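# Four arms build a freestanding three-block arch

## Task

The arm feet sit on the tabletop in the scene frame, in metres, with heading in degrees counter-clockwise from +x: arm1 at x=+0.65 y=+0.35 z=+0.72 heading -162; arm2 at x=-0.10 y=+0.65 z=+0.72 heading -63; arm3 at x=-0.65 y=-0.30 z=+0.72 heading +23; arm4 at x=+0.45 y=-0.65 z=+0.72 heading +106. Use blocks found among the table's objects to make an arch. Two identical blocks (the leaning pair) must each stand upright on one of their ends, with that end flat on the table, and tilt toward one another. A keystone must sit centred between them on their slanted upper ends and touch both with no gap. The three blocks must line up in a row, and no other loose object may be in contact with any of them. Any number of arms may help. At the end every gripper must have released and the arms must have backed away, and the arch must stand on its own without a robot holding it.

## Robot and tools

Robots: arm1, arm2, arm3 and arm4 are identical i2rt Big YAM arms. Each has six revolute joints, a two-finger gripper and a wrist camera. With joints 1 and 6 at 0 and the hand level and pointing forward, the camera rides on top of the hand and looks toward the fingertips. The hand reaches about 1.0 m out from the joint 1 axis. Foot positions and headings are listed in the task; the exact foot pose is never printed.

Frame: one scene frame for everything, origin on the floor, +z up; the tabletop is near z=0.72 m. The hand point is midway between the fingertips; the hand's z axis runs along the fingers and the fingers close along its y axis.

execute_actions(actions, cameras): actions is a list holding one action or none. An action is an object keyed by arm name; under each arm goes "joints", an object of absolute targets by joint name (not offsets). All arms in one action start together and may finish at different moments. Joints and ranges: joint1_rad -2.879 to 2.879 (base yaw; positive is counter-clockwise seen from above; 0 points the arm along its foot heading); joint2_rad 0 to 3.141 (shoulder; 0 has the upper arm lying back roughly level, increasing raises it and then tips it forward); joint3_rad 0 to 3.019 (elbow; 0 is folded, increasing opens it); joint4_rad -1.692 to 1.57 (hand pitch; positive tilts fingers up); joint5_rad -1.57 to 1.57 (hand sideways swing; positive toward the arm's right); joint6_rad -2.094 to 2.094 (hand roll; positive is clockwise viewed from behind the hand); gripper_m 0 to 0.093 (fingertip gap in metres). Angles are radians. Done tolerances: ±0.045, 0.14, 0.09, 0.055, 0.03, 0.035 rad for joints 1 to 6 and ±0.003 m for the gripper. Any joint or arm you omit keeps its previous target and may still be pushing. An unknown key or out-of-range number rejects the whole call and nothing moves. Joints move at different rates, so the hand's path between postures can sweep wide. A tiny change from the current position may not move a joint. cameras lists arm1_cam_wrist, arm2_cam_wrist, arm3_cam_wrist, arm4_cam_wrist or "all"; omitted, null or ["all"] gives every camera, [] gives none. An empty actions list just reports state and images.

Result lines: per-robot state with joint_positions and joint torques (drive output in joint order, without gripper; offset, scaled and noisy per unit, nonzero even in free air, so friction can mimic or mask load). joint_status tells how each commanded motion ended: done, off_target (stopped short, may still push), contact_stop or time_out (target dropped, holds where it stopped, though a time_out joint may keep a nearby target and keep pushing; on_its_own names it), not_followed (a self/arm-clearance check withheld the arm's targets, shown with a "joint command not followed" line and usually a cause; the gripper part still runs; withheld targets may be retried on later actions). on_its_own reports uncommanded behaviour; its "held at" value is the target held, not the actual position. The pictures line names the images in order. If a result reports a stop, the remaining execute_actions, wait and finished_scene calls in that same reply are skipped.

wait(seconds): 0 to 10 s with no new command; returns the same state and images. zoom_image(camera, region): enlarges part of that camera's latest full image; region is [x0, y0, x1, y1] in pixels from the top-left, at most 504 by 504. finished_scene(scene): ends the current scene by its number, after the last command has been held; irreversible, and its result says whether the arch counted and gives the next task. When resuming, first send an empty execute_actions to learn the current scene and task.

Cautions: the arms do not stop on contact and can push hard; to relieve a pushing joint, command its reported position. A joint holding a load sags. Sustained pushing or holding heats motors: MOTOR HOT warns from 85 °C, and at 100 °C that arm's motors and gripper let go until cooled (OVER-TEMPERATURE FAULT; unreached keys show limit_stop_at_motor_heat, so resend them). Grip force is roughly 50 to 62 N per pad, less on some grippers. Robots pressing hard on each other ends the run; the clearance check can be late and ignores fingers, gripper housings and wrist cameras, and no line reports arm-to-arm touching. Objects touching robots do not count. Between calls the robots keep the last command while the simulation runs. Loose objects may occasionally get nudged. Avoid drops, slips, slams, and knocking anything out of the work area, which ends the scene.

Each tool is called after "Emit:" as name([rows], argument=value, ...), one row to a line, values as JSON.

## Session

Emit:
execute_actions(actions=[])

Scene clock: 0.00 s.
Joint torques (N m, as the arm reports them, + toward a larger angle): no reading
Motor temperatures (°C, as the motors report them): arm1=[28 27 28 26 29 28] | arm2=[29 29 28 30 29 26] | arm3=[27 29 32 29 30 26] | arm4=[28 28 28 29 29 30]
arm1.joint_positions: joint1_rad=+0.740 joint2_rad=+0.433 joint3_rad=+1.358 joint4_rad=-1.622 joint5_rad=-0.276 joint6_rad=+0.538 gripper_m=+0.094
arm1.joint_status: not commanded
arm1.hand: x=+0.6359 y=+0.2215 z=+1.2713 quat_wxyz=(-0.383, -0.854, -0.283, +0.209) (m; scene frame)
arm2.joint_positions: joint1_rad=-0.868 joint2_rad=+0.588 joint3_rad=+1.361 joint4_rad=-1.560 joint5_rad=+0.254 joint6_rad=-0.732 gripper_m=+0.094
arm2.joint_status: not commanded
arm2.hand: x=-0.2036 y=+0.4922 z=+1.2245 quat_wxyz=(+0.033, -0.562, -0.724, +0.398) (m; scene frame)
arm3.joint_positions: joint1_rad=+0.176 joint2_rad=+0.425 joint3_rad=+1.676 joint4_rad=-1.380 joint5_rad=+0.186 joint6_rad=+0.333 gripper_m=+0.095
arm3.joint_status: not commanded
arm3.hand: x=-0.5827 y=-0.2891 z=+1.4966 quat_wxyz=(-0.628, +0.015, -0.750, -0.208) (m; scene frame)
arm4.joint_positions: joint1_rad=+0.836 joint2_rad=+0.285 joint3_rad=+1.315 joint4_rad=-1.641 joint5_rad=-0.025 joint6_rad=+0.756 gripper_m=+0.095
arm4.joint_status: not commanded
arm4.hand: x=+0.3823 y=-0.6190 z=+1.2498 quat_wxyz=(+0.093, +0.738, -0.491, -0.453) (m; scene frame)
pictures: arm1_cam_wrist, arm2_cam_wrist, arm3_cam_wrist, arm4_cam_wrist
Images, in order (width x height): arm1_cam_wrist 616x616, arm2_cam_wrist 616x616, arm3_cam_wrist 616x616, arm4_cam_wrist 616x616.

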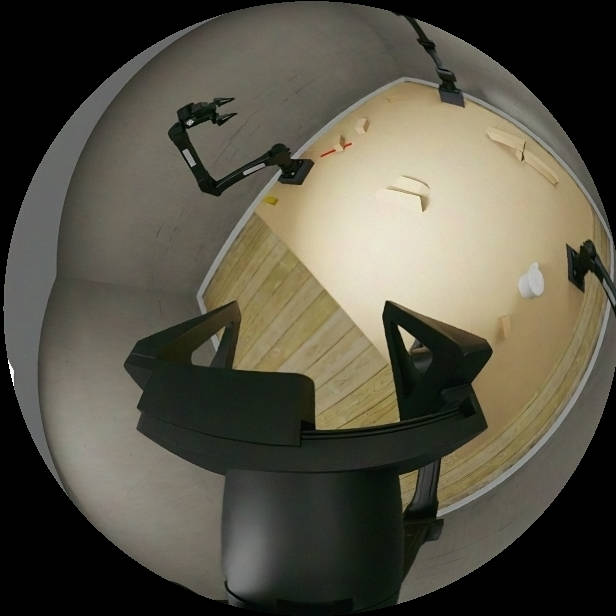

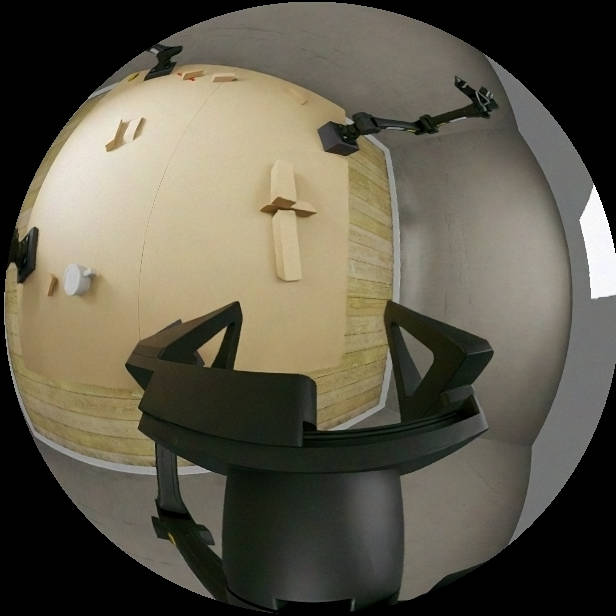

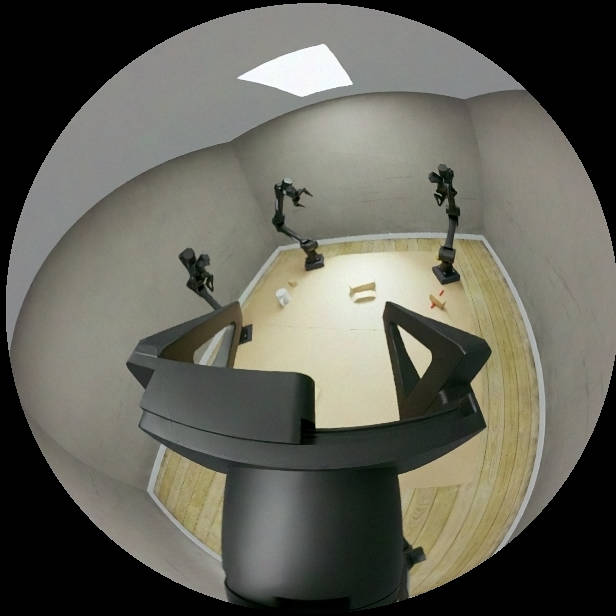

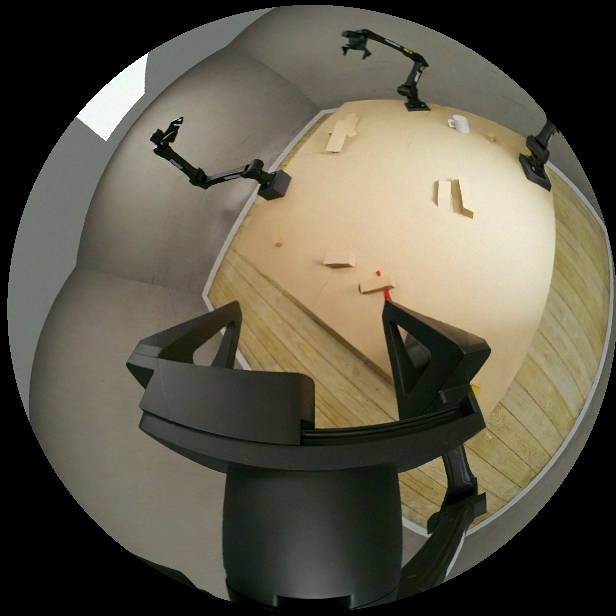

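Same survey pose as before.

Emit:
execute_actions([
  {"arm1":{"joints":{"joint1_rad":0.2,"joint2_rad":1.3,"joint3_rad":1.4,"joint4_rad":-1.6,"joint5_rad":0,"joint6_rad":0}},"arm2":{"joints":{"joint1_rad":-0.7,"joint2_rad":1.3,"joint3_rad":1.4,"joint4_rad":-1.6,"joint5_rad":0,"joint6_rad":0}},"arm3":{"joints":{"joint1_rad":0.0,"joint2_rad":1.3,"joint3_rad":1.4,"joint4_rad":-1.6,"joint5_rad":0,"joint6_rad":0}},"arm4":{"joints":{"joint1_rad":0.5,"joint2_rad":1.3,"joint3_rad":1.4,"joint4_rad":-1.6,"joint5_rad":0,"joint6_rad":0}}},
])

Scene clock: 1.93 s.
Joint torques (N m, as the arm reports them, + toward a larger angle): arm1=[ -0.28 -10.08  11.17   0.15   0.07  -0.12] | arm2=[ -1.04 -11.75  11.34   0.22  -0.21   0.12] | arm3=[ 0.91 -8.21 10.01 -0.42 -0.09 -0.05] | arm4=[ -2.71 -11.98   9.53   0.53  -0.11  -0.07]
Motor temperatures (°C, as the motors report them): arm1=[28 27 28 26 29 28] | arm2=[29 29 28 30 29 26] | arm3=[27 29 32 29 30 26] | arm4=[28 28 29 29 29 30]
arm1.joint_positions: joint1_rad=+0.202 joint2_rad=+1.302 joint3_rad=+1.383 joint4_rad=-1.607 joint5_rad=-0.002 joint6_rad=+0.010 gripper_m=+0.094
arm1.joint_status: all done
arm1.hand: x=+0.3235 y=+0.1659 z=+1.0705 quat_wxyz=(-0.004, -0.969, -0.246, +0.025) (m; scene frame)
arm2.joint_positions: joint1_rad=-0.706 joint2_rad=+1.305 joint3_rad=+1.382 joint4_rad=-1.591 joint5_rad=+0.004 joint6_rad=-0.012 gripper_m=+0.094
arm2.joint_status: all done
arm2.hand: x=-0.1803 y=+0.2776 z=+1.0271 quat_wxyz=(-0.010, -0.776, -0.630, +0.027) (m; scene frame)
arm3.joint_positions: joint1_rad=+0.011 joint2_rad=+1.293 joint3_rad=+1.394 joint4_rad=-1.583 joint5_rad=+0.004 joint6_rad=+0.010 gripper_m=+0.095
arm3.joint_status: all done
arm3.hand: x=-0.2936 y=-0.1613 z=+1.1247 quat_wxyz=(-0.046, +0.176, -0.983, -0.002) (m; scene frame)
arm4.joint_positions: joint1_rad=+0.512 joint2_rad=+1.310 joint3_rad=+1.389 joint4_rad=-1.603 joint5_rad=-0.002 joint6_rad=+0.011 gripper_m=+0.095
arm4.joint_status: all done
arm4.hand: x=+0.1717 y=-0.3886 z=+1.0578 quat_wxyz=(-0.001, +0.929, -0.371, -0.022) (m; scene frame)
pictures: arm1_cam_wrist, arm2_cam_wrist, arm3_cam_wrist, arm4_cam_wrist
Images, in order (width x height): arm1_cam_wrist 616x616, arm2_cam_wrist 616x616, arm3_cam_wrist 616x616, arm4_cam_wrist 616x616.

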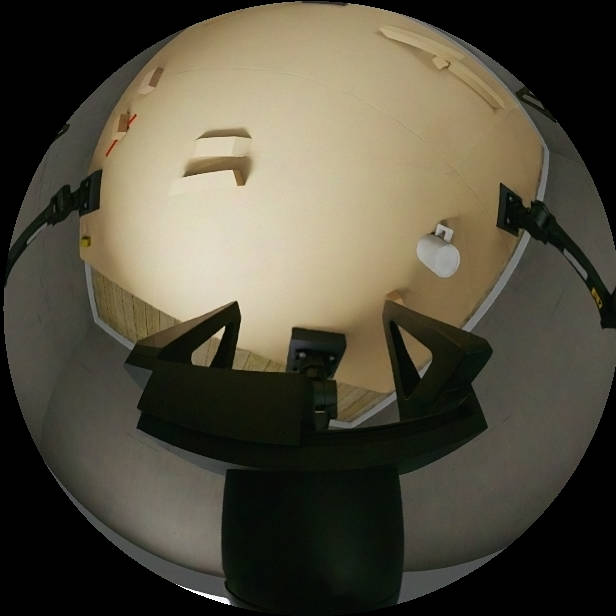

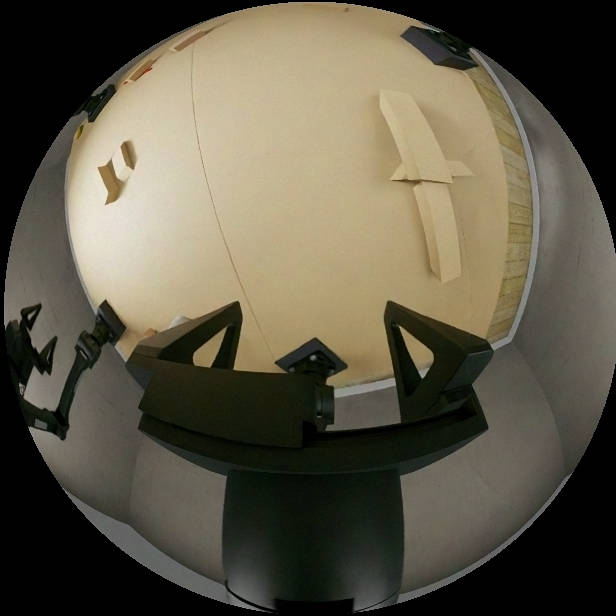

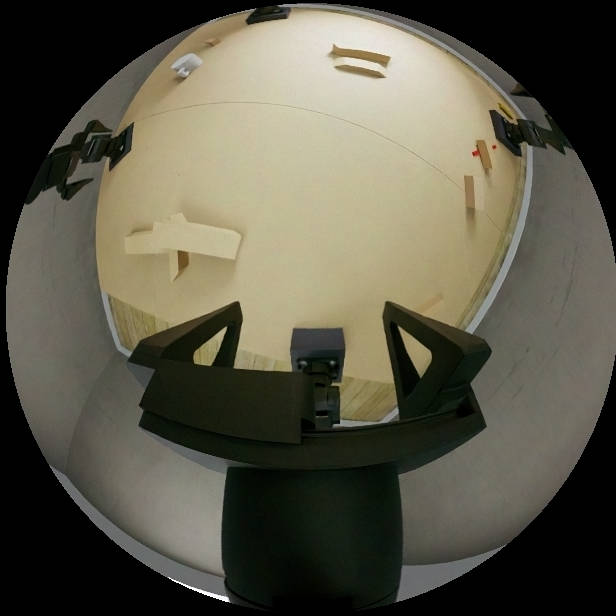

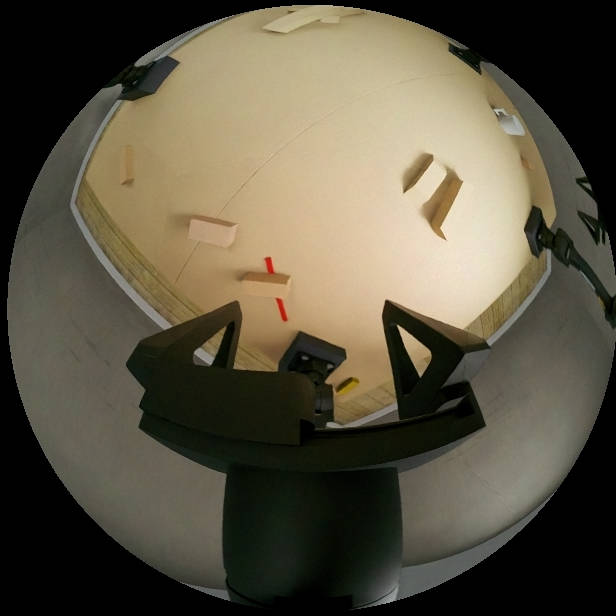

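Emit:
zoom_image(camera="arm2_cam_wrist", region=[320, 70, 540, 300])

Emit:
zoom_image(camera="arm3_cam_wrist", region=[100, 180, 280, 310])

Emit:
zoom_image(camera="arm4_cam_wrist", region=[100, 130, 500, 340])

Region (320, 70, 540, 300) of arm2_cam_wrist's 616x616 image, scaled by 2.191, with more detail than that image has; it fills the left 482 columns of this view, and the rest is white.

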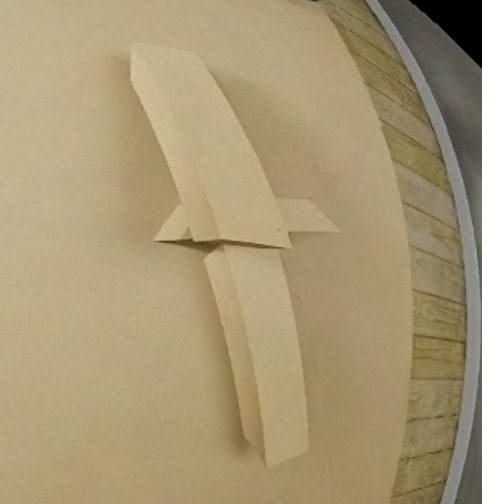

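Region (100, 180, 280, 310) of arm3_cam_wrist's 616x616 image, scaled by 2.800, with more detail than that image has.

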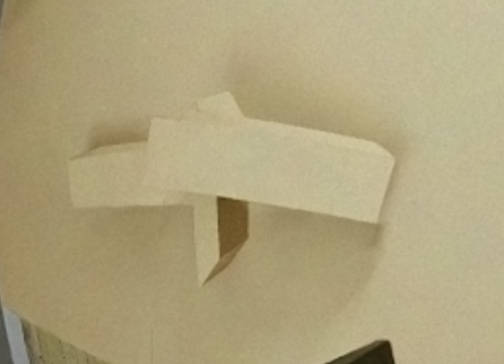

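Region (100, 130, 500, 340) of arm4_cam_wrist's 616x616 image, scaled by 1.260, with more detail than that image has; it fills the top 265 rows of this view, and the rest is white.

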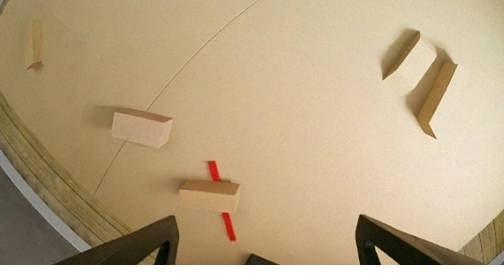

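Emit:
execute_actions([
  {"arm2":{"joints":{"joint1_rad":0.1,"joint2_rad":0.9}},"arm3":{"joints":{"joint1_rad":0.695,"joint2_rad":1.62,"joint3_rad":1.2,"joint4_rad":-1.12,"joint6_rad":-0.55}},"arm1":{"joints":{"joint2_rad":0.8}},"arm4":{"joints":{"joint2_rad":0.9}}},
], cameras=["arm3_cam_wrist"])

Scene clock: 4.00 s.
Joint torques (N m, as the arm reports them, + toward a larger angle): arm1=[-0.23 -1.15 10.56  1.01  0.06 -0.12] | arm2=[-0.87 -2.74 11.06  1.1  -0.06  0.1 ] | arm3=[  0.25 -15.26   8.78   0.77  -0.01  -0.11] | arm4=[-3.21 -5.01  9.17  1.19 -0.12 -0.04]
Motor temperatures (°C, as the motors report them): arm1=[28 27 28 26 29 28] | arm2=[29 29 28 30 29 26] | arm3=[27 29 33 29 30 26] | arm4=[28 28 29 29 29 30]
arm1.joint_positions: joint1_rad=+0.202 joint2_rad=+0.797 joint3_rad=+1.383 joint4_rad=-1.607 joint5_rad=-0.002 joint6_rad=+0.010 gripper_m=+0.094
arm1.joint_status: all done
arm1.hand: x=+0.4349 y=+0.2266 z=+1.2210 quat_wxyz=(-0.068, -0.932, -0.237, +0.266) (m; scene frame)
arm2.joint_positions: joint1_rad=+0.095 joint2_rad=+0.893 joint3_rad=+1.382 joint4_rad=-1.593 joint5_rad=+0.000 joint6_rad=-0.010 gripper_m=+0.094
arm2.joint_status: all done
arm2.hand: x=+0.0617 y=+0.4118 z=+1.1550 quat_wxyz=(-0.197, -0.457, -0.860, +0.112) (m; scene frame)
arm3.joint_positions: joint1_rad=+0.700 joint2_rad=+1.642 joint3_rad=+1.195 joint4_rad=-1.139 joint5_rad=+0.000 joint6_rad=-0.539 gripper_m=+0.095
arm3.joint_status: all done
arm3.hand: x=-0.4262 y=+0.0980 z=+0.9076 quat_wxyz=(+0.008, +0.715, -0.699, +0.007) (m; scene frame)
arm4.joint_positions: joint1_rad=+0.512 joint2_rad=+0.907 joint3_rad=+1.389 joint4_rad=-1.603 joint5_rad=-0.002 joint6_rad=+0.010 gripper_m=+0.095
arm4.joint_status: all done
arm4.hand: x=+0.2418 y=-0.4516 z=+1.1860 quat_wxyz=(-0.073, +0.906, -0.362, -0.209) (m; scene frame)
pictures: arm3_cam_wrist
Images, in order (width x height): arm3_cam_wrist 616x616.

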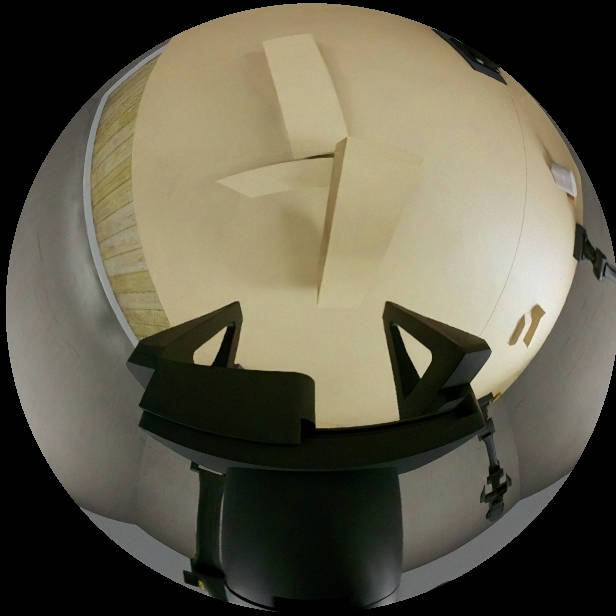

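Emit:
zoom_image(camera="arm3_cam_wrist", region=[200, 20, 460, 320])

Region (200, 20, 460, 320) of arm3_cam_wrist's 616x616 image, scaled by 1.680, with more detail than that image has; it fills the left 437 columns of this view, and the rest is white.

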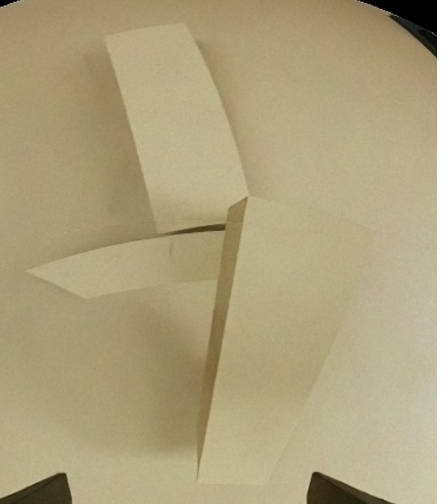

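Emit:
execute_actions([
  {"arm3":{"joints":{"joint1_rad":0.60,"joint2_rad":1.74,"joint3_rad":1.23,"joint4_rad":-1.06,"joint6_rad":-0.51}}},
], cameras=["arm3_cam_wrist"])

Scene clock: 6.13 s.
Joint torques (N m, as the arm reports them, + toward a larger angle): arm1=[-0.31 -0.88 10.53  1.02  0.07 -0.1 ] | arm2=[-0.8  -2.83 11.04  1.13 -0.06  0.09] | arm3=[  0.76 -13.96  10.88   0.97   0.04   0.08] | arm4=[-3.01 -4.75  9.22  1.04 -0.12 -0.05]
Motor temperatures (°C, as the motors report them): arm1=[28 27 29 26 29 28] | arm2=[29 29 29 30 29 26] | arm3=[27 29 33 29 30 26] | arm4=[28 28 29 29 29 30]
arm1.joint_positions: joint1_rad=+0.202 joint2_rad=+0.797 joint3_rad=+1.383 joint4_rad=-1.607 joint5_rad=-0.002 joint6_rad=+0.010 gripper_m=+0.094
arm1.joint_status: not commanded
arm1.hand: x=+0.4349 y=+0.2266 z=+1.2210 quat_wxyz=(-0.068, -0.932, -0.237, +0.266) (m; scene frame)
arm2.joint_positions: joint1_rad=+0.095 joint2_rad=+0.893 joint3_rad=+1.382 joint4_rad=-1.593 joint5_rad=+0.000 joint6_rad=-0.010 gripper_m=+0.094
arm2.joint_status: not commanded
arm2.hand: x=+0.0617 y=+0.4118 z=+1.1550 quat_wxyz=(-0.197, -0.457, -0.860, +0.112) (m; scene frame)
arm3.joint_positions: joint1_rad=+0.595 joint2_rad=+1.741 joint3_rad=+1.195 joint4_rad=-1.077 joint5_rad=+0.000 joint6_rad=-0.521 gripper_m=+0.095
arm3.joint_status: all done
arm3.hand: x=-0.3801 y=+0.0793 z=+0.8638 quat_wxyz=(+0.026, +0.670, -0.742, +0.010) (m; scene frame)
arm4.joint_positions: joint1_rad=+0.512 joint2_rad=+0.907 joint3_rad=+1.389 joint4_rad=-1.603 joint5_rad=-0.002 joint6_rad=+0.010 gripper_m=+0.095
arm4.joint_status: not commanded
arm4.hand: x=+0.2418 y=-0.4516 z=+1.1860 quat_wxyz=(-0.073, +0.906, -0.362, -0.209) (m; scene frame)
pictures: arm3_cam_wrist
Images, in order (width x height): arm3_cam_wrist 616x616.

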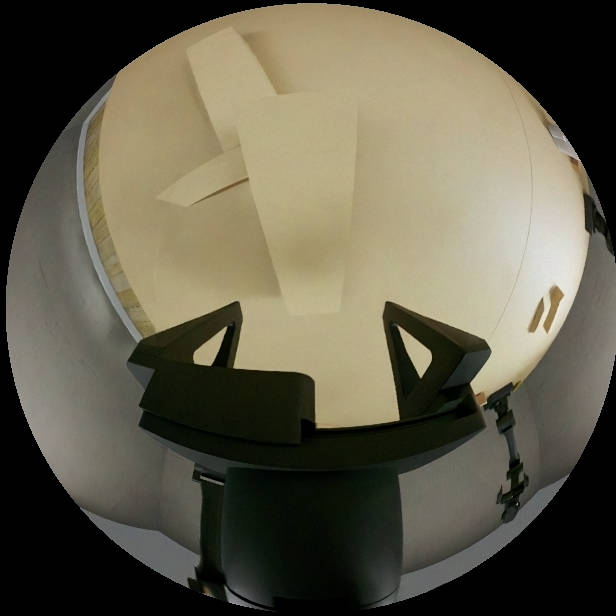

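Emit:
execute_actions([
  {"arm3":{"joints":{"joint1_rad":0.645,"joint6_rad":-0.475,"joint3_rad":1.26}}},
], cameras=[])

Emit:
execute_actions([
  {"arm3":{"joints":{"joint2_rad":1.93,"joint3_rad":1.21,"joint4_rad":-0.85}}},
], cameras=["arm3_cam_wrist"])

Scene clock: 7.20 s.
Joint torques (N m, as the arm reports them, + toward a larger angle): arm1=[-0.29 -1.01 10.59  1.    0.06 -0.11] | arm2=[-1.   -2.71 11.1   1.07 -0.05  0.1 ] | arm3=[  1.59 -14.39  12.15   0.52   0.07   0.11] | arm4=[-3.23 -4.66  9.19  1.13 -0.12 -0.04]
Motor temperatures (°C, as the motors report them): arm1=[28 27 29 26 29 28] | arm2=[29 29 29 30 29 26] | arm3=[27 29 33 29 30 26] | arm4=[28 28 29 29 29 30]
arm1.joint_positions: joint1_rad=+0.202 joint2_rad=+0.797 joint3_rad=+1.383 joint4_rad=-1.607 joint5_rad=-0.002 joint6_rad=+0.010 gripper_m=+0.094
arm1.joint_status: not commanded
arm1.hand: x=+0.4349 y=+0.2266 z=+1.2210 quat_wxyz=(-0.068, -0.932, -0.237, +0.266) (m; scene frame)
arm2.joint_positions: joint1_rad=+0.095 joint2_rad=+0.893 joint3_rad=+1.382 joint4_rad=-1.593 joint5_rad=+0.000 joint6_rad=-0.010 gripper_m=+0.094
arm2.joint_status: not commanded
arm2.hand: x=+0.0617 y=+0.4118 z=+1.1550 quat_wxyz=(-0.197, -0.457, -0.860, +0.112) (m; scene frame)
arm3.joint_positions: joint1_rad=+0.639 joint2_rad=+1.741 joint3_rad=+1.211 joint4_rad=-1.077 joint5_rad=+0.000 joint6_rad=-0.485 gripper_m=+0.095
arm3.joint_status: all done
arm3.hand: x=-0.3930 y=+0.0969 z=+0.8688 quat_wxyz=(+0.018, +0.673, -0.739, +0.009) (m; scene frame)
arm4.joint_positions: joint1_rad=+0.512 joint2_rad=+0.907 joint3_rad=+1.389 joint4_rad=-1.603 joint5_rad=-0.002 joint6_rad=+0.010 gripper_m=+0.095
arm4.joint_status: not commanded
arm4.hand: x=+0.2418 y=-0.4516 z=+1.1860 quat_wxyz=(-0.073, +0.906, -0.362, -0.209) (m; scene frame)
pictures: none
No camera images: the call's "cameras" was empty. Leave "cameras" out to get every camera's image.

Scene clock: 8.40 s.
Joint torques (N m, as the arm reports them, + toward a larger angle): arm1=[-0.36 -0.88 10.53  1.    0.07 -0.11] | arm2=[-0.91 -2.89 11.06  1.1  -0.06  0.1 ] | arm3=[  1.35 -17.3    6.71   0.55   0.06   0.11] | arm4=[-3.13 -4.91  9.27  1.01 -0.12 -0.03]
Motor temperatures (°C, as the motors report them): arm1=[28 27 29 26 29 28] | arm2=[29 29 29 30 29 26] | arm3=[27 29 33 29 30 26] | arm4=[28 28 30 29 29 30]
arm1.joint_positions: joint1_rad=+0.202 joint2_rad=+0.797 joint3_rad=+1.383 joint4_rad=-1.607 joint5_rad=-0.002 joint6_rad=+0.010 gripper_m=+0.094
arm1.joint_status: not commanded
arm1.hand: x=+0.4349 y=+0.2266 z=+1.2210 quat_wxyz=(-0.068, -0.932, -0.237, +0.266) (m; scene frame)
arm2.joint_positions: joint1_rad=+0.095 joint2_rad=+0.893 joint3_rad=+1.382 joint4_rad=-1.593 joint5_rad=+0.000 joint6_rad=-0.010 gripper_m=+0.094
arm2.joint_status: not commanded
arm2.hand: x=+0.0617 y=+0.4118 z=+1.1550 quat_wxyz=(-0.197, -0.457, -0.860, +0.112) (m; scene frame)
arm3.joint_positions: joint1_rad=+0.639 joint2_rad=+1.942 joint3_rad=+1.210 joint4_rad=-0.867 joint5_rad=-0.002 joint6_rad=-0.484 gripper_m=+0.095
arm3.joint_status: all done
arm3.hand: x=-0.3784 y=+0.1180 z=+0.7728 quat_wxyz=(+0.014, +0.673, -0.740, +0.008) (m; scene frame)
arm4.joint_positions: joint1_rad=+0.512 joint2_rad=+0.907 joint3_rad=+1.389 joint4_rad=-1.603 joint5_rad=-0.002 joint6_rad=+0.010 gripper_m=+0.095
arm4.joint_status: not commanded
arm4.hand: x=+0.2418 y=-0.4516 z=+1.1860 quat_wxyz=(-0.073, +0.906, -0.362, -0.209) (m; scene frame)
pictures: arm3_cam_wrist
Images, in order (width x height): arm3_cam_wrist 616x616.

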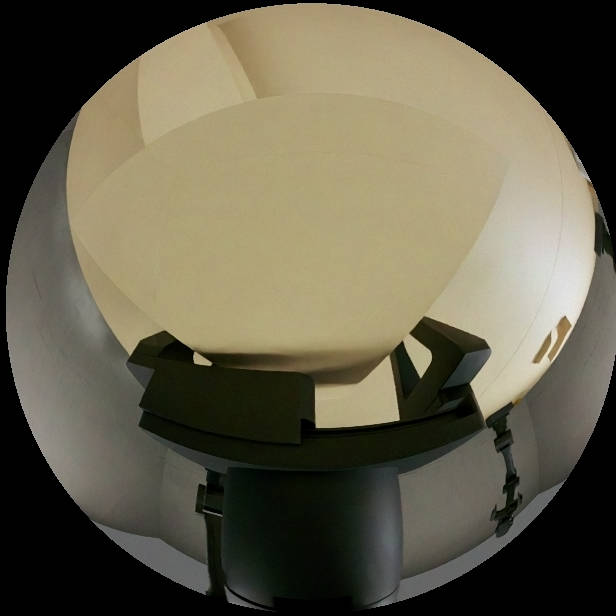

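Emit:
execute_actions([
  {"arm3":{"joints":{"gripper_m":0.045}}},
], cameras=["arm3_cam_wrist"])

Scene clock: 10.17 s.
Joint torques (N m, as the arm reports them, + toward a larger angle): arm1=[-0.31 -0.9  10.57  1.01  0.06 -0.11] | arm2=[-0.96 -2.76 11.04  1.05 -0.06  0.1 ] | arm3=[  1.65 -17.16   6.53   0.61   0.13   0.08] | arm4=[-2.49 -4.95  9.19  1.06 -0.14 -0.06]
Motor temperatures (°C, as the motors report them): arm1=[28 27 29 26 29 28] | arm2=[29 29 29 30 29 26] | arm3=[27 29 33 29 30 26] | arm4=[28 28 30 29 29 30]
arm1.joint_positions: joint1_rad=+0.202 joint2_rad=+0.797 joint3_rad=+1.383 joint4_rad=-1.607 joint5_rad=-0.002 joint6_rad=+0.010 gripper_m=+0.094
arm1.joint_status: not commanded
arm1.hand: x=+0.4349 y=+0.2266 z=+1.2210 quat_wxyz=(-0.068, -0.932, -0.237, +0.266) (m; scene frame)
arm2.joint_positions: joint1_rad=+0.095 joint2_rad=+0.893 joint3_rad=+1.382 joint4_rad=-1.593 joint5_rad=+0.000 joint6_rad=-0.010 gripper_m=+0.094
arm2.joint_status: not commanded
arm2.hand: x=+0.0617 y=+0.4118 z=+1.1550 quat_wxyz=(-0.197, -0.457, -0.860, +0.112) (m; scene frame)
arm3.joint_positions: joint1_rad=+0.639 joint2_rad=+1.942 joint3_rad=+1.210 joint4_rad=-0.866 joint5_rad=-0.003 joint6_rad=-0.483 gripper_m=+0.061
arm3.joint_status: gripper_m off_target (ended at +0.061, target +0.045)
arm3.hand: x=-0.3785 y=+0.1184 z=+0.7728 quat_wxyz=(+0.014, +0.673, -0.740, +0.007) (m; scene frame)
arm4.joint_positions: joint1_rad=+0.512 joint2_rad=+0.907 joint3_rad=+1.389 joint4_rad=-1.603 joint5_rad=-0.002 joint6_rad=+0.010 gripper_m=+0.095
arm4.joint_status: not commanded
arm4.hand: x=+0.2418 y=-0.4516 z=+1.1860 quat_wxyz=(-0.073, +0.906, -0.362, -0.209) (m; scene frame)
pictures: arm3_cam_wrist
Images, in order (width x height): arm3_cam_wrist 616x616.

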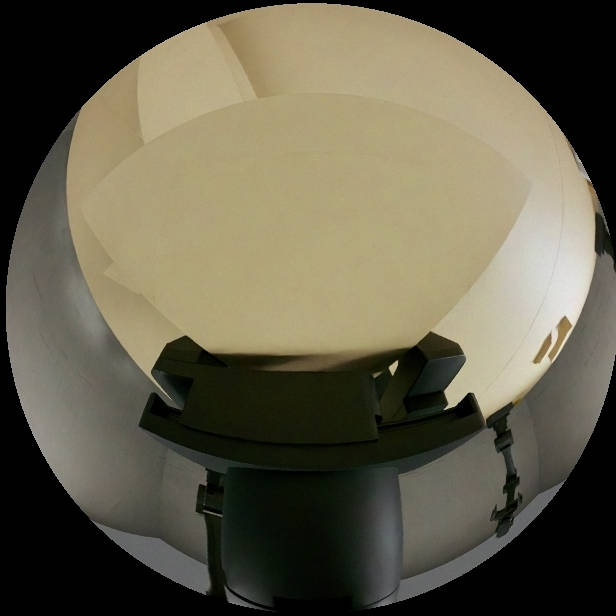

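Emit:
execute_actions([
  {"arm3":{"joints":{"joint2_rad":1.6,"joint3_rad":1.25,"joint4_rad":-1.2}}},
], cameras=[])

Emit:
execute_actions([
  {"arm3":{"joints":{"joint1_rad":0.108,"joint6_rad":0,"joint4_rad":-1.5}},"arm2":{"joints":{"joint1_rad":-0.2}}},
], cameras=["arm4_cam_wrist","arm1_cam_wrist"])

Scene clock: 11.73 s.
Joint torques (N m, as the arm reports them, + toward a larger angle): arm1=[-0.36 -0.98 10.56  1.    0.06 -0.12] | arm2=[-0.94 -2.72 11.03  1.14 -0.06  0.11] | arm3=[  2.16 -13.53  11.93  -0.75   0.11   0.09] | arm4=[-2.92 -4.92  9.27  0.95 -0.13 -0.06]
Motor temperatures (°C, as the motors report them): arm1=[28 27 30 26 29 28] | arm2=[29 29 29 30 29 26] | arm3=[27 29 34 29 30 26] | arm4=[28 28 30 29 29 30]
arm1.joint_positions: joint1_rad=+0.202 joint2_rad=+0.797 joint3_rad=+1.383 joint4_rad=-1.607 joint5_rad=-0.002 joint6_rad=+0.010 gripper_m=+0.094
arm1.joint_status: not commanded
arm1.hand: x=+0.4349 y=+0.2266 z=+1.2210 quat_wxyz=(-0.068, -0.932, -0.237, +0.266) (m; scene frame)
arm2.joint_positions: joint1_rad=+0.095 joint2_rad=+0.893 joint3_rad=+1.382 joint4_rad=-1.593 joint5_rad=+0.000 joint6_rad=-0.010 gripper_m=+0.094
arm2.joint_status: not commanded
arm2.hand: x=+0.0617 y=+0.4118 z=+1.1550 quat_wxyz=(-0.197, -0.457, -0.860, +0.112) (m; scene frame)
arm3.joint_positions: joint1_rad=+0.639 joint2_rad=+1.603 joint3_rad=+1.210 joint4_rad=-1.183 joint5_rad=-0.003 joint6_rad=-0.483 gripper_m=+0.061
arm3.joint_status: all done
arm3.hand: x=-0.4049 y=+0.0806 z=+0.9297 quat_wxyz=(+0.003, +0.673, -0.740, +0.004) (m; scene frame)
arm4.joint_positions: joint1_rad=+0.512 joint2_rad=+0.907 joint3_rad=+1.389 joint4_rad=-1.603 joint5_rad=-0.002 joint6_rad=+0.010 gripper_m=+0.095
arm4.joint_status: not commanded
arm4.hand: x=+0.2418 y=-0.4516 z=+1.1860 quat_wxyz=(-0.073, +0.906, -0.362, -0.209) (m; scene frame)
pictures: none
No camera images: the call's "cameras" was empty. Leave "cameras" out to get every camera's image.

Scene clock: 13.20 s.
Joint torques (N m, as the arm reports them, + toward a larger angle): arm1=[-0.36 -0.88 10.53  1.03  0.07 -0.11] | arm2=[-2.06 -2.72 11.05  1.11 -0.06  0.1 ] | arm3=[  2.16 -13.08  11.55  -1.65  -0.03   0.1 ] | arm4=[-2.75 -5.18  9.16  1.09 -0.12 -0.06]
Motor temperatures (°C, as the motors report them): arm1=[28 27 30 26 29 28] | arm2=[29 29 30 30 29 26] | arm3=[27 29 34 29 30 26] | arm4=[28 28 30 29 29 30]
arm1.joint_positions: joint1_rad=+0.202 joint2_rad=+0.797 joint3_rad=+1.383 joint4_rad=-1.607 joint5_rad=-0.002 joint6_rad=+0.010 gripper_m=+0.094
arm1.joint_status: not commanded
arm1.hand: x=+0.4349 y=+0.2266 z=+1.2210 quat_wxyz=(-0.068, -0.932, -0.237, +0.266) (m; scene frame)
arm2.joint_positions: joint1_rad=-0.195 joint2_rad=+0.893 joint3_rad=+1.382 joint4_rad=-1.593 joint5_rad=+0.000 joint6_rad=-0.010 gripper_m=+0.094
arm2.joint_status: all done
arm2.hand: x=-0.0128 y=+0.3772 z=+1.1558 quat_wxyz=(-0.179, -0.576, -0.785, +0.141) (m; scene frame)
arm3.joint_positions: joint1_rad=+0.100 joint2_rad=+1.603 joint3_rad=+1.210 joint4_rad=-1.472 joint5_rad=+0.002 joint6_rad=-0.011 gripper_m=+0.061
arm3.joint_status: all done
arm3.hand: x=-0.3076 y=-0.1320 z=+0.9425 quat_wxyz=(+0.141, +0.227, -0.963, +0.038) (m; scene frame)
arm4.joint_positions: joint1_rad=+0.512 joint2_rad=+0.907 joint3_rad=+1.389 joint4_rad=-1.603 joint5_rad=-0.002 joint6_rad=+0.010 gripper_m=+0.095
arm4.joint_status: not commanded
arm4.hand: x=+0.2418 y=-0.4516 z=+1.1860 quat_wxyz=(-0.073, +0.906, -0.362, -0.209) (m; scene frame)
pictures: arm1_cam_wrist, arm4_cam_wrist
Images, in order (width x height): arm1_cam_wrist 616x616, arm4_cam_wrist 616x616.

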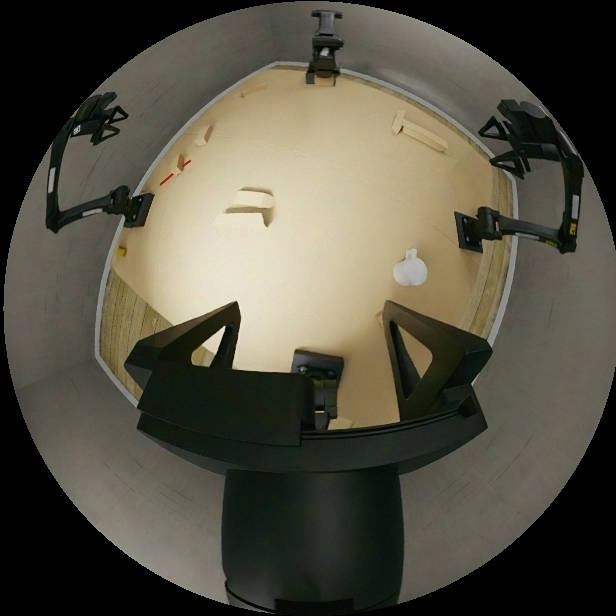

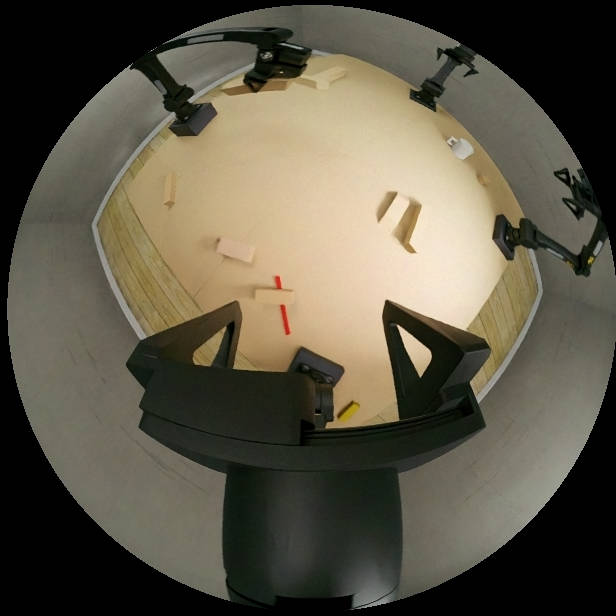

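Emit:
execute_actions([
  {"arm3":{"joints":{"joint2_rad":1.85,"joint3_rad":1.45,"joint4_rad":-1.4}}},
], cameras=[])

Emit:
execute_actions([
  {"arm3":{"joints":{"joint2_rad":2.07,"joint4_rad":-1.2}}},
], cameras=["arm4_cam_wrist"])

Emit:
zoom_image(camera="arm4_cam_wrist", region=[180, 30, 400, 160])

Scene clock: 15.03 s.
Joint torques (N m, as the arm reports them, + toward a larger angle): arm1=[-0.31 -0.92 10.55  1.01  0.07 -0.11] | arm2=[-2.04 -2.74 11.06  1.09 -0.07  0.1 ] | arm3=[  2.4  -17.2   12.44  -0.54   0.01   0.07] | arm4=[-2.82 -4.97  9.27  1.12 -0.16 -0.04]
Motor temperatures (°C, as the motors report them): arm1=[28 27 30 26 29 28] | arm2=[29 29 30 30 29 26] | arm3=[27 29 34 29 30 26] | arm4=[28 28 30 29 29 30]
arm1.joint_positions: joint1_rad=+0.202 joint2_rad=+0.797 joint3_rad=+1.383 joint4_rad=-1.607 joint5_rad=-0.002 joint6_rad=+0.010 gripper_m=+0.094
arm1.joint_status: not commanded
arm1.hand: x=+0.4349 y=+0.2266 z=+1.2210 quat_wxyz=(-0.068, -0.932, -0.237, +0.266) (m; scene frame)
arm2.joint_positions: joint1_rad=-0.195 joint2_rad=+0.893 joint3_rad=+1.382 joint4_rad=-1.593 joint5_rad=+0.000 joint6_rad=-0.010 gripper_m=+0.094
arm2.joint_status: not commanded
arm2.hand: x=-0.0128 y=+0.3772 z=+1.1558 quat_wxyz=(-0.179, -0.576, -0.785, +0.141) (m; scene frame)
arm3.joint_positions: joint1_rad=+0.100 joint2_rad=+1.872 joint3_rad=+1.396 joint4_rad=-1.400 joint5_rad=+0.002 joint6_rad=-0.010 gripper_m=+0.061
arm3.joint_status: all done
arm3.hand: x=-0.2341 y=-0.0969 z=+0.8801 quat_wxyz=(+0.146, +0.226, -0.962, +0.039) (m; scene frame)
arm4.joint_positions: joint1_rad=+0.512 joint2_rad=+0.907 joint3_rad=+1.389 joint4_rad=-1.603 joint5_rad=-0.002 joint6_rad=+0.010 gripper_m=+0.095
arm4.joint_status: not commanded
arm4.hand: x=+0.2418 y=-0.4516 z=+1.1860 quat_wxyz=(-0.073, +0.906, -0.362, -0.209) (m; scene frame)
pictures: none
No camera images: the call's "cameras" was empty. Leave "cameras" out to get every camera's image.

Scene clock: 16.07 s.
Joint torques (N m, as the arm reports them, + toward a larger angle): arm1=[-0.37 -0.96 10.56  1.01  0.07 -0.1 ] | arm2=[-1.92 -2.69 11.07  1.14 -0.06  0.1 ] | arm3=[  2.34 -20.02   9.76  -0.25  -0.02   0.05] | arm4=[-2.88 -4.64  9.4   1.04 -0.12 -0.06]
Motor temperatures (°C, as the motors report them): arm1=[28 27 30 26 29 28] | arm2=[29 29 30 30 29 26] | arm3=[27 29 34 29 30 26] | arm4=[28 28 30 29 29 30]
arm1.joint_positions: joint1_rad=+0.202 joint2_rad=+0.797 joint3_rad=+1.383 joint4_rad=-1.607 joint5_rad=-0.002 joint6_rad=+0.010 gripper_m=+0.094
arm1.joint_status: not commanded
arm1.hand: x=+0.4349 y=+0.2266 z=+1.2210 quat_wxyz=(-0.068, -0.932, -0.237, +0.266) (m; scene frame)
arm2.joint_positions: joint1_rad=-0.195 joint2_rad=+0.893 joint3_rad=+1.382 joint4_rad=-1.593 joint5_rad=+0.000 joint6_rad=-0.010 gripper_m=+0.094
arm2.joint_status: not commanded
arm2.hand: x=-0.0128 y=+0.3772 z=+1.1558 quat_wxyz=(-0.179, -0.576, -0.785, +0.141) (m; scene frame)
arm3.joint_positions: joint1_rad=+0.100 joint2_rad=+2.112 joint3_rad=+1.409 joint4_rad=-1.207 joint5_rad=+0.002 joint6_rad=-0.010 gripper_m=+0.061
arm3.joint_status: all done
arm3.hand: x=-0.2153 y=-0.0891 z=+0.7592 quat_wxyz=(+0.162, +0.225, -0.960, +0.043) (m; scene frame)
arm4.joint_positions: joint1_rad=+0.512 joint2_rad=+0.907 joint3_rad=+1.389 joint4_rad=-1.603 joint5_rad=-0.002 joint6_rad=+0.010 gripper_m=+0.095
arm4.joint_status: not commanded
arm4.hand: x=+0.2418 y=-0.4516 z=+1.1860 quat_wxyz=(-0.073, +0.906, -0.362, -0.209) (m; scene frame)
pictures: arm4_cam_wrist
Images, in order (width x height): arm4_cam_wrist 616x616.

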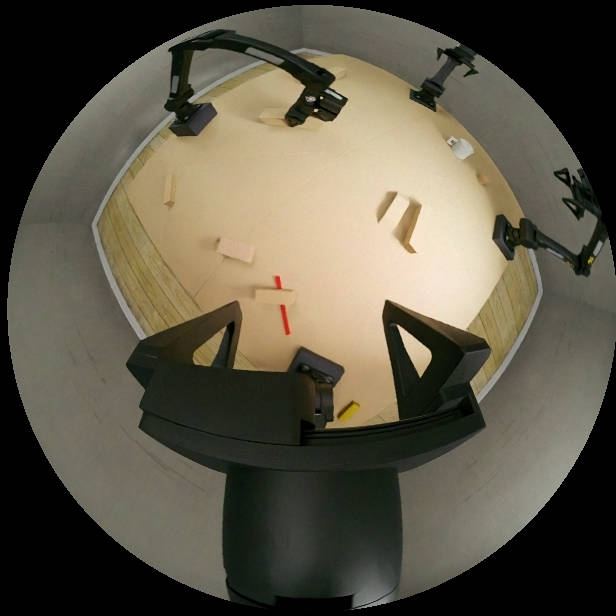

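Region (180, 30, 400, 160) of arm4_cam_wrist's 616x616 image, scaled by 2.291, with more detail than that image has; it fills the top 298 rows of this view, and the rest is white.

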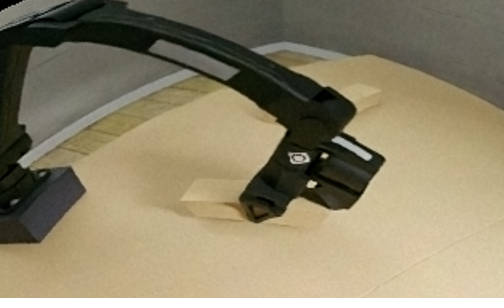

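Emit:
execute_actions([
  {"arm3":{"joints":{"joint2_rad":2.14}}},
], cameras=[])

Emit:
execute_actions([
  {"arm3":{"joints":{"gripper_m":0.085}}},
], cameras=[])

Scene clock: 17.03 s.
Joint torques (N m, as the arm reports them, + toward a larger angle): arm1=[-0.37 -0.92 10.56  1.01  0.06 -0.11] | arm2=[-2.01 -2.74 11.01  1.11 -0.05  0.11] | arm3=[  2.49 -17.66   9.83  -0.32  -0.02   0.1 ] | arm4=[-2.81 -4.78  9.32  1.05 -0.12 -0.02]
Motor temperatures (°C, as the motors report them): arm1=[28 27 30 26 29 28] | arm2=[29 29 30 30 29 26] | arm3=[27 30 34 29 30 26] | arm4=[28 28 31 29 29 30]
arm1.joint_positions: joint1_rad=+0.202 joint2_rad=+0.797 joint3_rad=+1.383 joint4_rad=-1.607 joint5_rad=-0.002 joint6_rad=+0.010 gripper_m=+0.094
arm1.joint_status: not commanded
arm1.hand: x=+0.4349 y=+0.2266 z=+1.2210 quat_wxyz=(-0.068, -0.932, -0.237, +0.266) (m; scene frame)
arm2.joint_positions: joint1_rad=-0.195 joint2_rad=+0.893 joint3_rad=+1.382 joint4_rad=-1.593 joint5_rad=+0.000 joint6_rad=-0.010 gripper_m=+0.094
arm2.joint_status: not commanded
arm2.hand: x=-0.0128 y=+0.3772 z=+1.1558 quat_wxyz=(-0.179, -0.576, -0.785, +0.141) (m; scene frame)
arm3.joint_positions: joint1_rad=+0.100 joint2_rad=+2.145 joint3_rad=+1.409 joint4_rad=-1.207 joint5_rad=+0.002 joint6_rad=-0.010 gripper_m=+0.061
arm3.joint_status: all done
arm3.hand: x=-0.2212 y=-0.0921 z=+0.7437 quat_wxyz=(+0.178, +0.225, -0.957, +0.046) (m; scene frame)
arm4.joint_positions: joint1_rad=+0.512 joint2_rad=+0.907 joint3_rad=+1.389 joint4_rad=-1.603 joint5_rad=-0.002 joint6_rad=+0.010 gripper_m=+0.095
arm4.joint_status: not commanded
arm4.hand: x=+0.2418 y=-0.4516 z=+1.1860 quat_wxyz=(-0.073, +0.906, -0.362, -0.209) (m; scene frame)
pictures: none
No camera images: the call's "cameras" was empty. Leave "cameras" out to get every camera's image.

Scene clock: 17.60 s.
Joint torques (N m, as the arm reports them, + toward a larger angle): arm1=[-0.34 -0.91 10.56  1.    0.07 -0.11] | arm2=[-1.97 -2.58 11.04  1.13 -0.05  0.11] | arm3=[  2.2  -17.85   9.64  -0.29  -0.03   0.1 ] | arm4=[-2.58 -4.66  9.22  1.05 -0.12 -0.05]
Motor temperatures (°C, as the motors report them): arm1=[28 27 30 26 29 28] | arm2=[29 29 30 30 29 26] | arm3=[27 30 35 29 30 26] | arm4=[28 28 31 29 29 30]
arm1.joint_positions: joint1_rad=+0.202 joint2_rad=+0.797 joint3_rad=+1.383 joint4_rad=-1.607 joint5_rad=-0.002 joint6_rad=+0.010 gripper_m=+0.094
arm1.joint_status: not commanded
arm1.hand: x=+0.4349 y=+0.2266 z=+1.2210 quat_wxyz=(-0.068, -0.932, -0.237, +0.266) (m; scene frame)
arm2.joint_positions: joint1_rad=-0.195 joint2_rad=+0.893 joint3_rad=+1.382 joint4_rad=-1.593 joint5_rad=+0.000 joint6_rad=-0.010 gripper_m=+0.094
arm2.joint_status: not commanded
arm2.hand: x=-0.0128 y=+0.3772 z=+1.1558 quat_wxyz=(-0.179, -0.576, -0.785, +0.141) (m; scene frame)
arm3.joint_positions: joint1_rad=+0.100 joint2_rad=+2.145 joint3_rad=+1.411 joint4_rad=-1.207 joint5_rad=+0.002 joint6_rad=-0.009 gripper_m=+0.085
arm3.joint_status: all done
arm3.hand: x=-0.2204 y=-0.0916 z=+0.7441 quat_wxyz=(+0.177, +0.224, -0.957, +0.046) (m; scene frame)
arm4.joint_positions: joint1_rad=+0.512 joint2_rad=+0.907 joint3_rad=+1.389 joint4_rad=-1.603 joint5_rad=-0.002 joint6_rad=+0.010 gripper_m=+0.095
arm4.joint_status: not commanded
arm4.hand: x=+0.2418 y=-0.4516 z=+1.1860 quat_wxyz=(-0.073, +0.906, -0.362, -0.209) (m; scene frame)
pictures: none
No camera images: the call's "cameras" was empty. Leave "cameras" out to get every camera's image.

Emit:
execute_actions(actions=[])

Scene clock: 18.87 s.
Joint torques (N m, as the arm reports them, + toward a larger angle): arm1=[-0.29 -0.93 10.53  0.97  0.06 -0.1 ] | arm2=[-1.98 -2.57 11.05  1.08 -0.06  0.1 ] | arm3=[  2.04 -17.52   9.53  -0.33  -0.01   0.15] | arm4=[-2.85 -4.95  9.3   0.94 -0.11 -0.05]
Motor temperatures (°C, as the motors report them): arm1=[28 27 30 26 29 28] | arm2=[29 29 30 30 29 26] | arm3=[27 30 35 29 30 26] | arm4=[28 28 31 29 29 30]
arm1.joint_positions: joint1_rad=+0.202 joint2_rad=+0.797 joint3_rad=+1.383 joint4_rad=-1.607 joint5_rad=-0.002 joint6_rad=+0.010 gripper_m=+0.094
arm1.joint_status: not commanded
arm1.hand: x=+0.4349 y=+0.2266 z=+1.2210 quat_wxyz=(-0.068, -0.932, -0.237, +0.266) (m; scene frame)
arm2.joint_positions: joint1_rad=-0.195 joint2_rad=+0.893 joint3_rad=+1.382 joint4_rad=-1.593 joint5_rad=+0.000 joint6_rad=-0.010 gripper_m=+0.094
arm2.joint_status: not commanded
arm2.hand: x=-0.0128 y=+0.3772 z=+1.1558 quat_wxyz=(-0.179, -0.576, -0.785, +0.141) (m; scene frame)
arm3.joint_positions: joint1_rad=+0.100 joint2_rad=+2.145 joint3_rad=+1.411 joint4_rad=-1.207 joint5_rad=+0.002 joint6_rad=-0.009 gripper_m=+0.085
arm3.joint_status: all done
arm3.hand: x=-0.2204 y=-0.0916 z=+0.7441 quat_wxyz=(+0.177, +0.224, -0.957, +0.046) (m; scene frame)
arm4.joint_positions: joint1_rad=+0.512 joint2_rad=+0.907 joint3_rad=+1.389 joint4_rad=-1.603 joint5_rad=-0.002 joint6_rad=+0.010 gripper_m=+0.095
arm4.joint_status: not commanded
arm4.hand: x=+0.2418 y=-0.4516 z=+1.1860 quat_wxyz=(-0.073, +0.906, -0.362, -0.209) (m; scene frame)
pictures: arm1_cam_wrist, arm2_cam_wrist, arm3_cam_wrist, arm4_cam_wrist
Images, in order (width x height): arm1_cam_wrist 616x616, arm2_cam_wrist 616x616, arm3_cam_wrist 616x616, arm4_cam_wrist 616x616.

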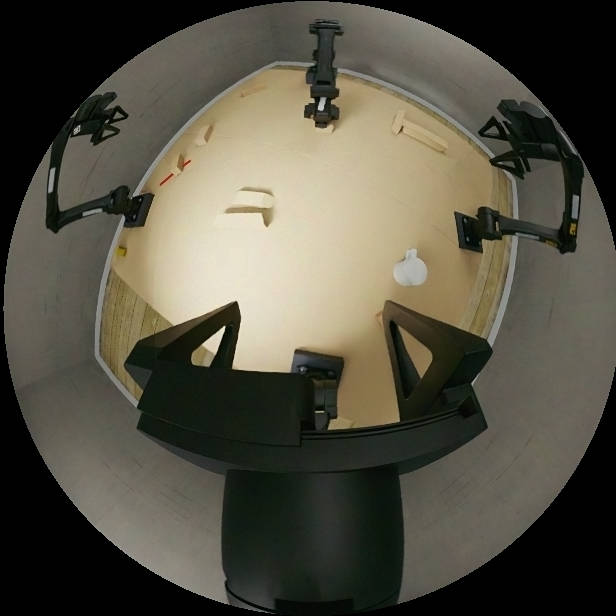

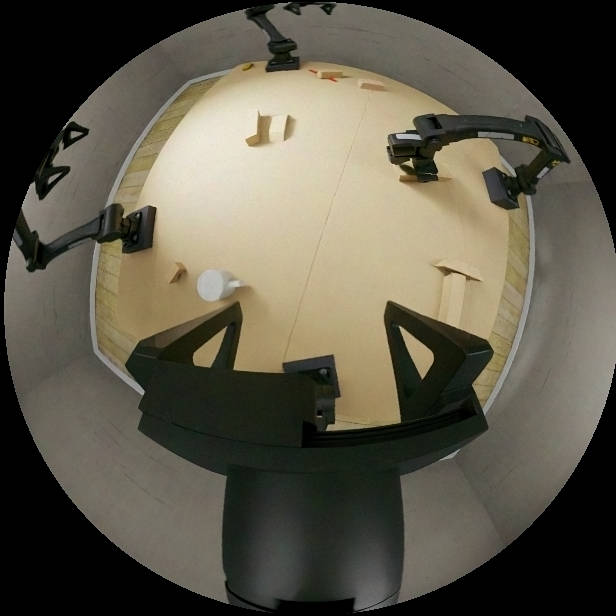

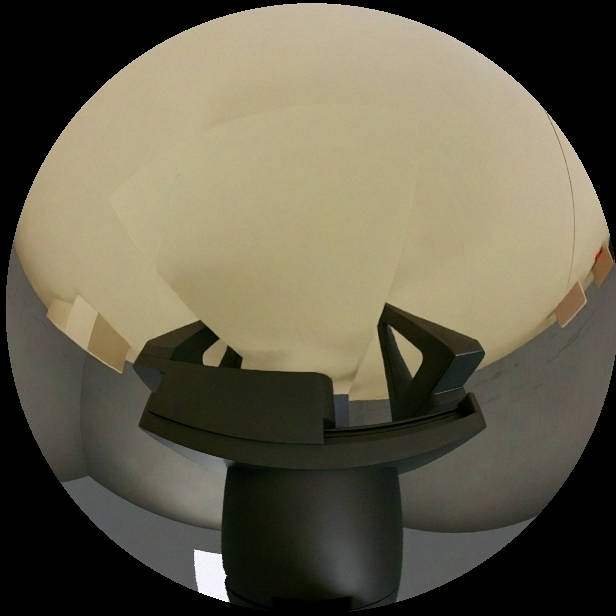

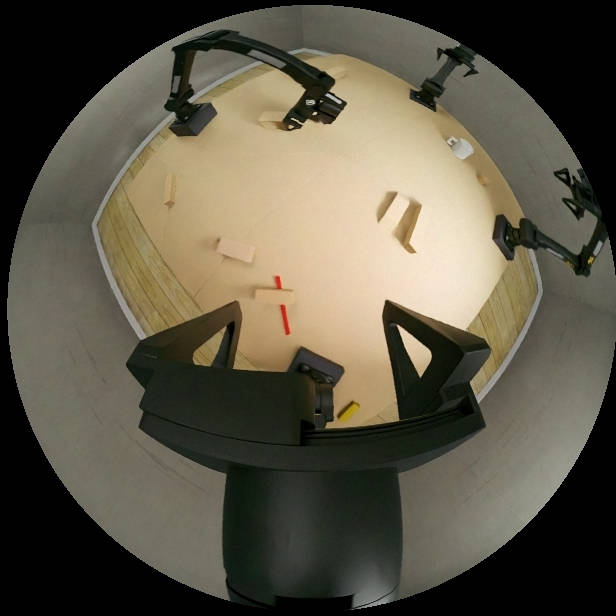

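Emit:
execute_actions([
  {"arm3":{"joints":{"joint2_rad":1.92,"joint3_rad":1.32,"joint4_rad":-0.9,"gripper_m":0.093}},"arm2":{"joints":{"joint1_rad":-1.25,"joint2_rad":1.47,"joint3_rad":1.23,"joint4_rad":-1.31}}},
], cameras=["arm2_cam_wrist","arm3_cam_wrist"])

Scene clock: 20.83 s.
Joint torques (N m, as the arm reports them, + toward a larger angle): arm1=[-0.24 -0.87 10.58  1.    0.07 -0.12] | arm2=[ -1.24 -14.69   9.97   0.66  -0.07   0.1 ] | arm3=[  1.93 -15.43   7.74   1.14  -0.02   0.07] | arm4=[-3.37 -4.56  9.28  1.1  -0.1  -0.07]
Motor temperatures (°C, as the motors report them): arm1=[28 27 30 26 29 28] | arm2=[29 29 30 30 29 26] | arm3=[27 30 35 29 30 26] | arm4=[28 28 31 29 29 30]
arm1.joint_positions: joint1_rad=+0.202 joint2_rad=+0.797 joint3_rad=+1.383 joint4_rad=-1.607 joint5_rad=-0.002 joint6_rad=+0.010 gripper_m=+0.094
arm1.joint_status: not commanded
arm1.hand: x=+0.4349 y=+0.2266 z=+1.2210 quat_wxyz=(-0.068, -0.932, -0.237, +0.266) (m; scene frame)
arm2.joint_positions: joint1_rad=-1.251 joint2_rad=+1.479 joint3_rad=+1.224 joint4_rad=-1.312 joint5_rad=+0.000 joint6_rad=-0.010 gripper_m=+0.094
arm2.joint_status: all done
arm2.hand: x=-0.3923 y=+0.3446 z=+0.9041 quat_wxyz=(+0.004, -0.918, -0.397, +0.007) (m; scene frame)
arm3.joint_positions: joint1_rad=+0.100 joint2_rad=+1.910 joint3_rad=+1.320 joint4_rad=-0.918 joint5_rad=+0.002 joint6_rad=-0.009 gripper_m=+0.093
arm3.joint_status: all done
arm3.hand: x=-0.1621 y=-0.0624 z=+0.8246 quat_wxyz=(-0.033, +0.229, -0.973, -0.001) (m; scene frame)
arm4.joint_positions: joint1_rad=+0.512 joint2_rad=+0.907 joint3_rad=+1.389 joint4_rad=-1.603 joint5_rad=-0.002 joint6_rad=+0.010 gripper_m=+0.095
arm4.joint_status: not commanded
arm4.hand: x=+0.2418 y=-0.4516 z=+1.1860 quat_wxyz=(-0.073, +0.906, -0.362, -0.209) (m; scene frame)
pictures: arm2_cam_wrist, arm3_cam_wrist
Images, in order (width x height): arm2_cam_wrist 616x616, arm3_cam_wrist 616x616.

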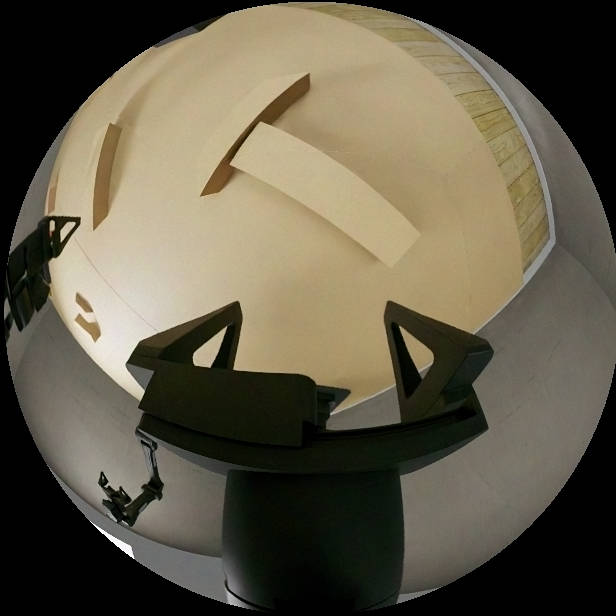

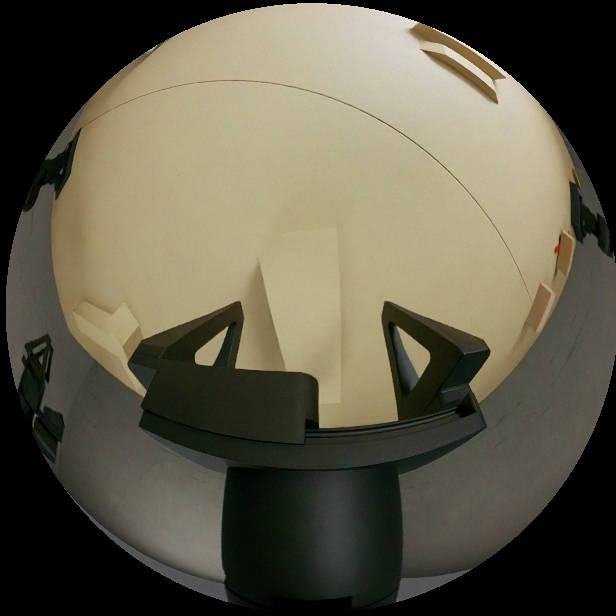

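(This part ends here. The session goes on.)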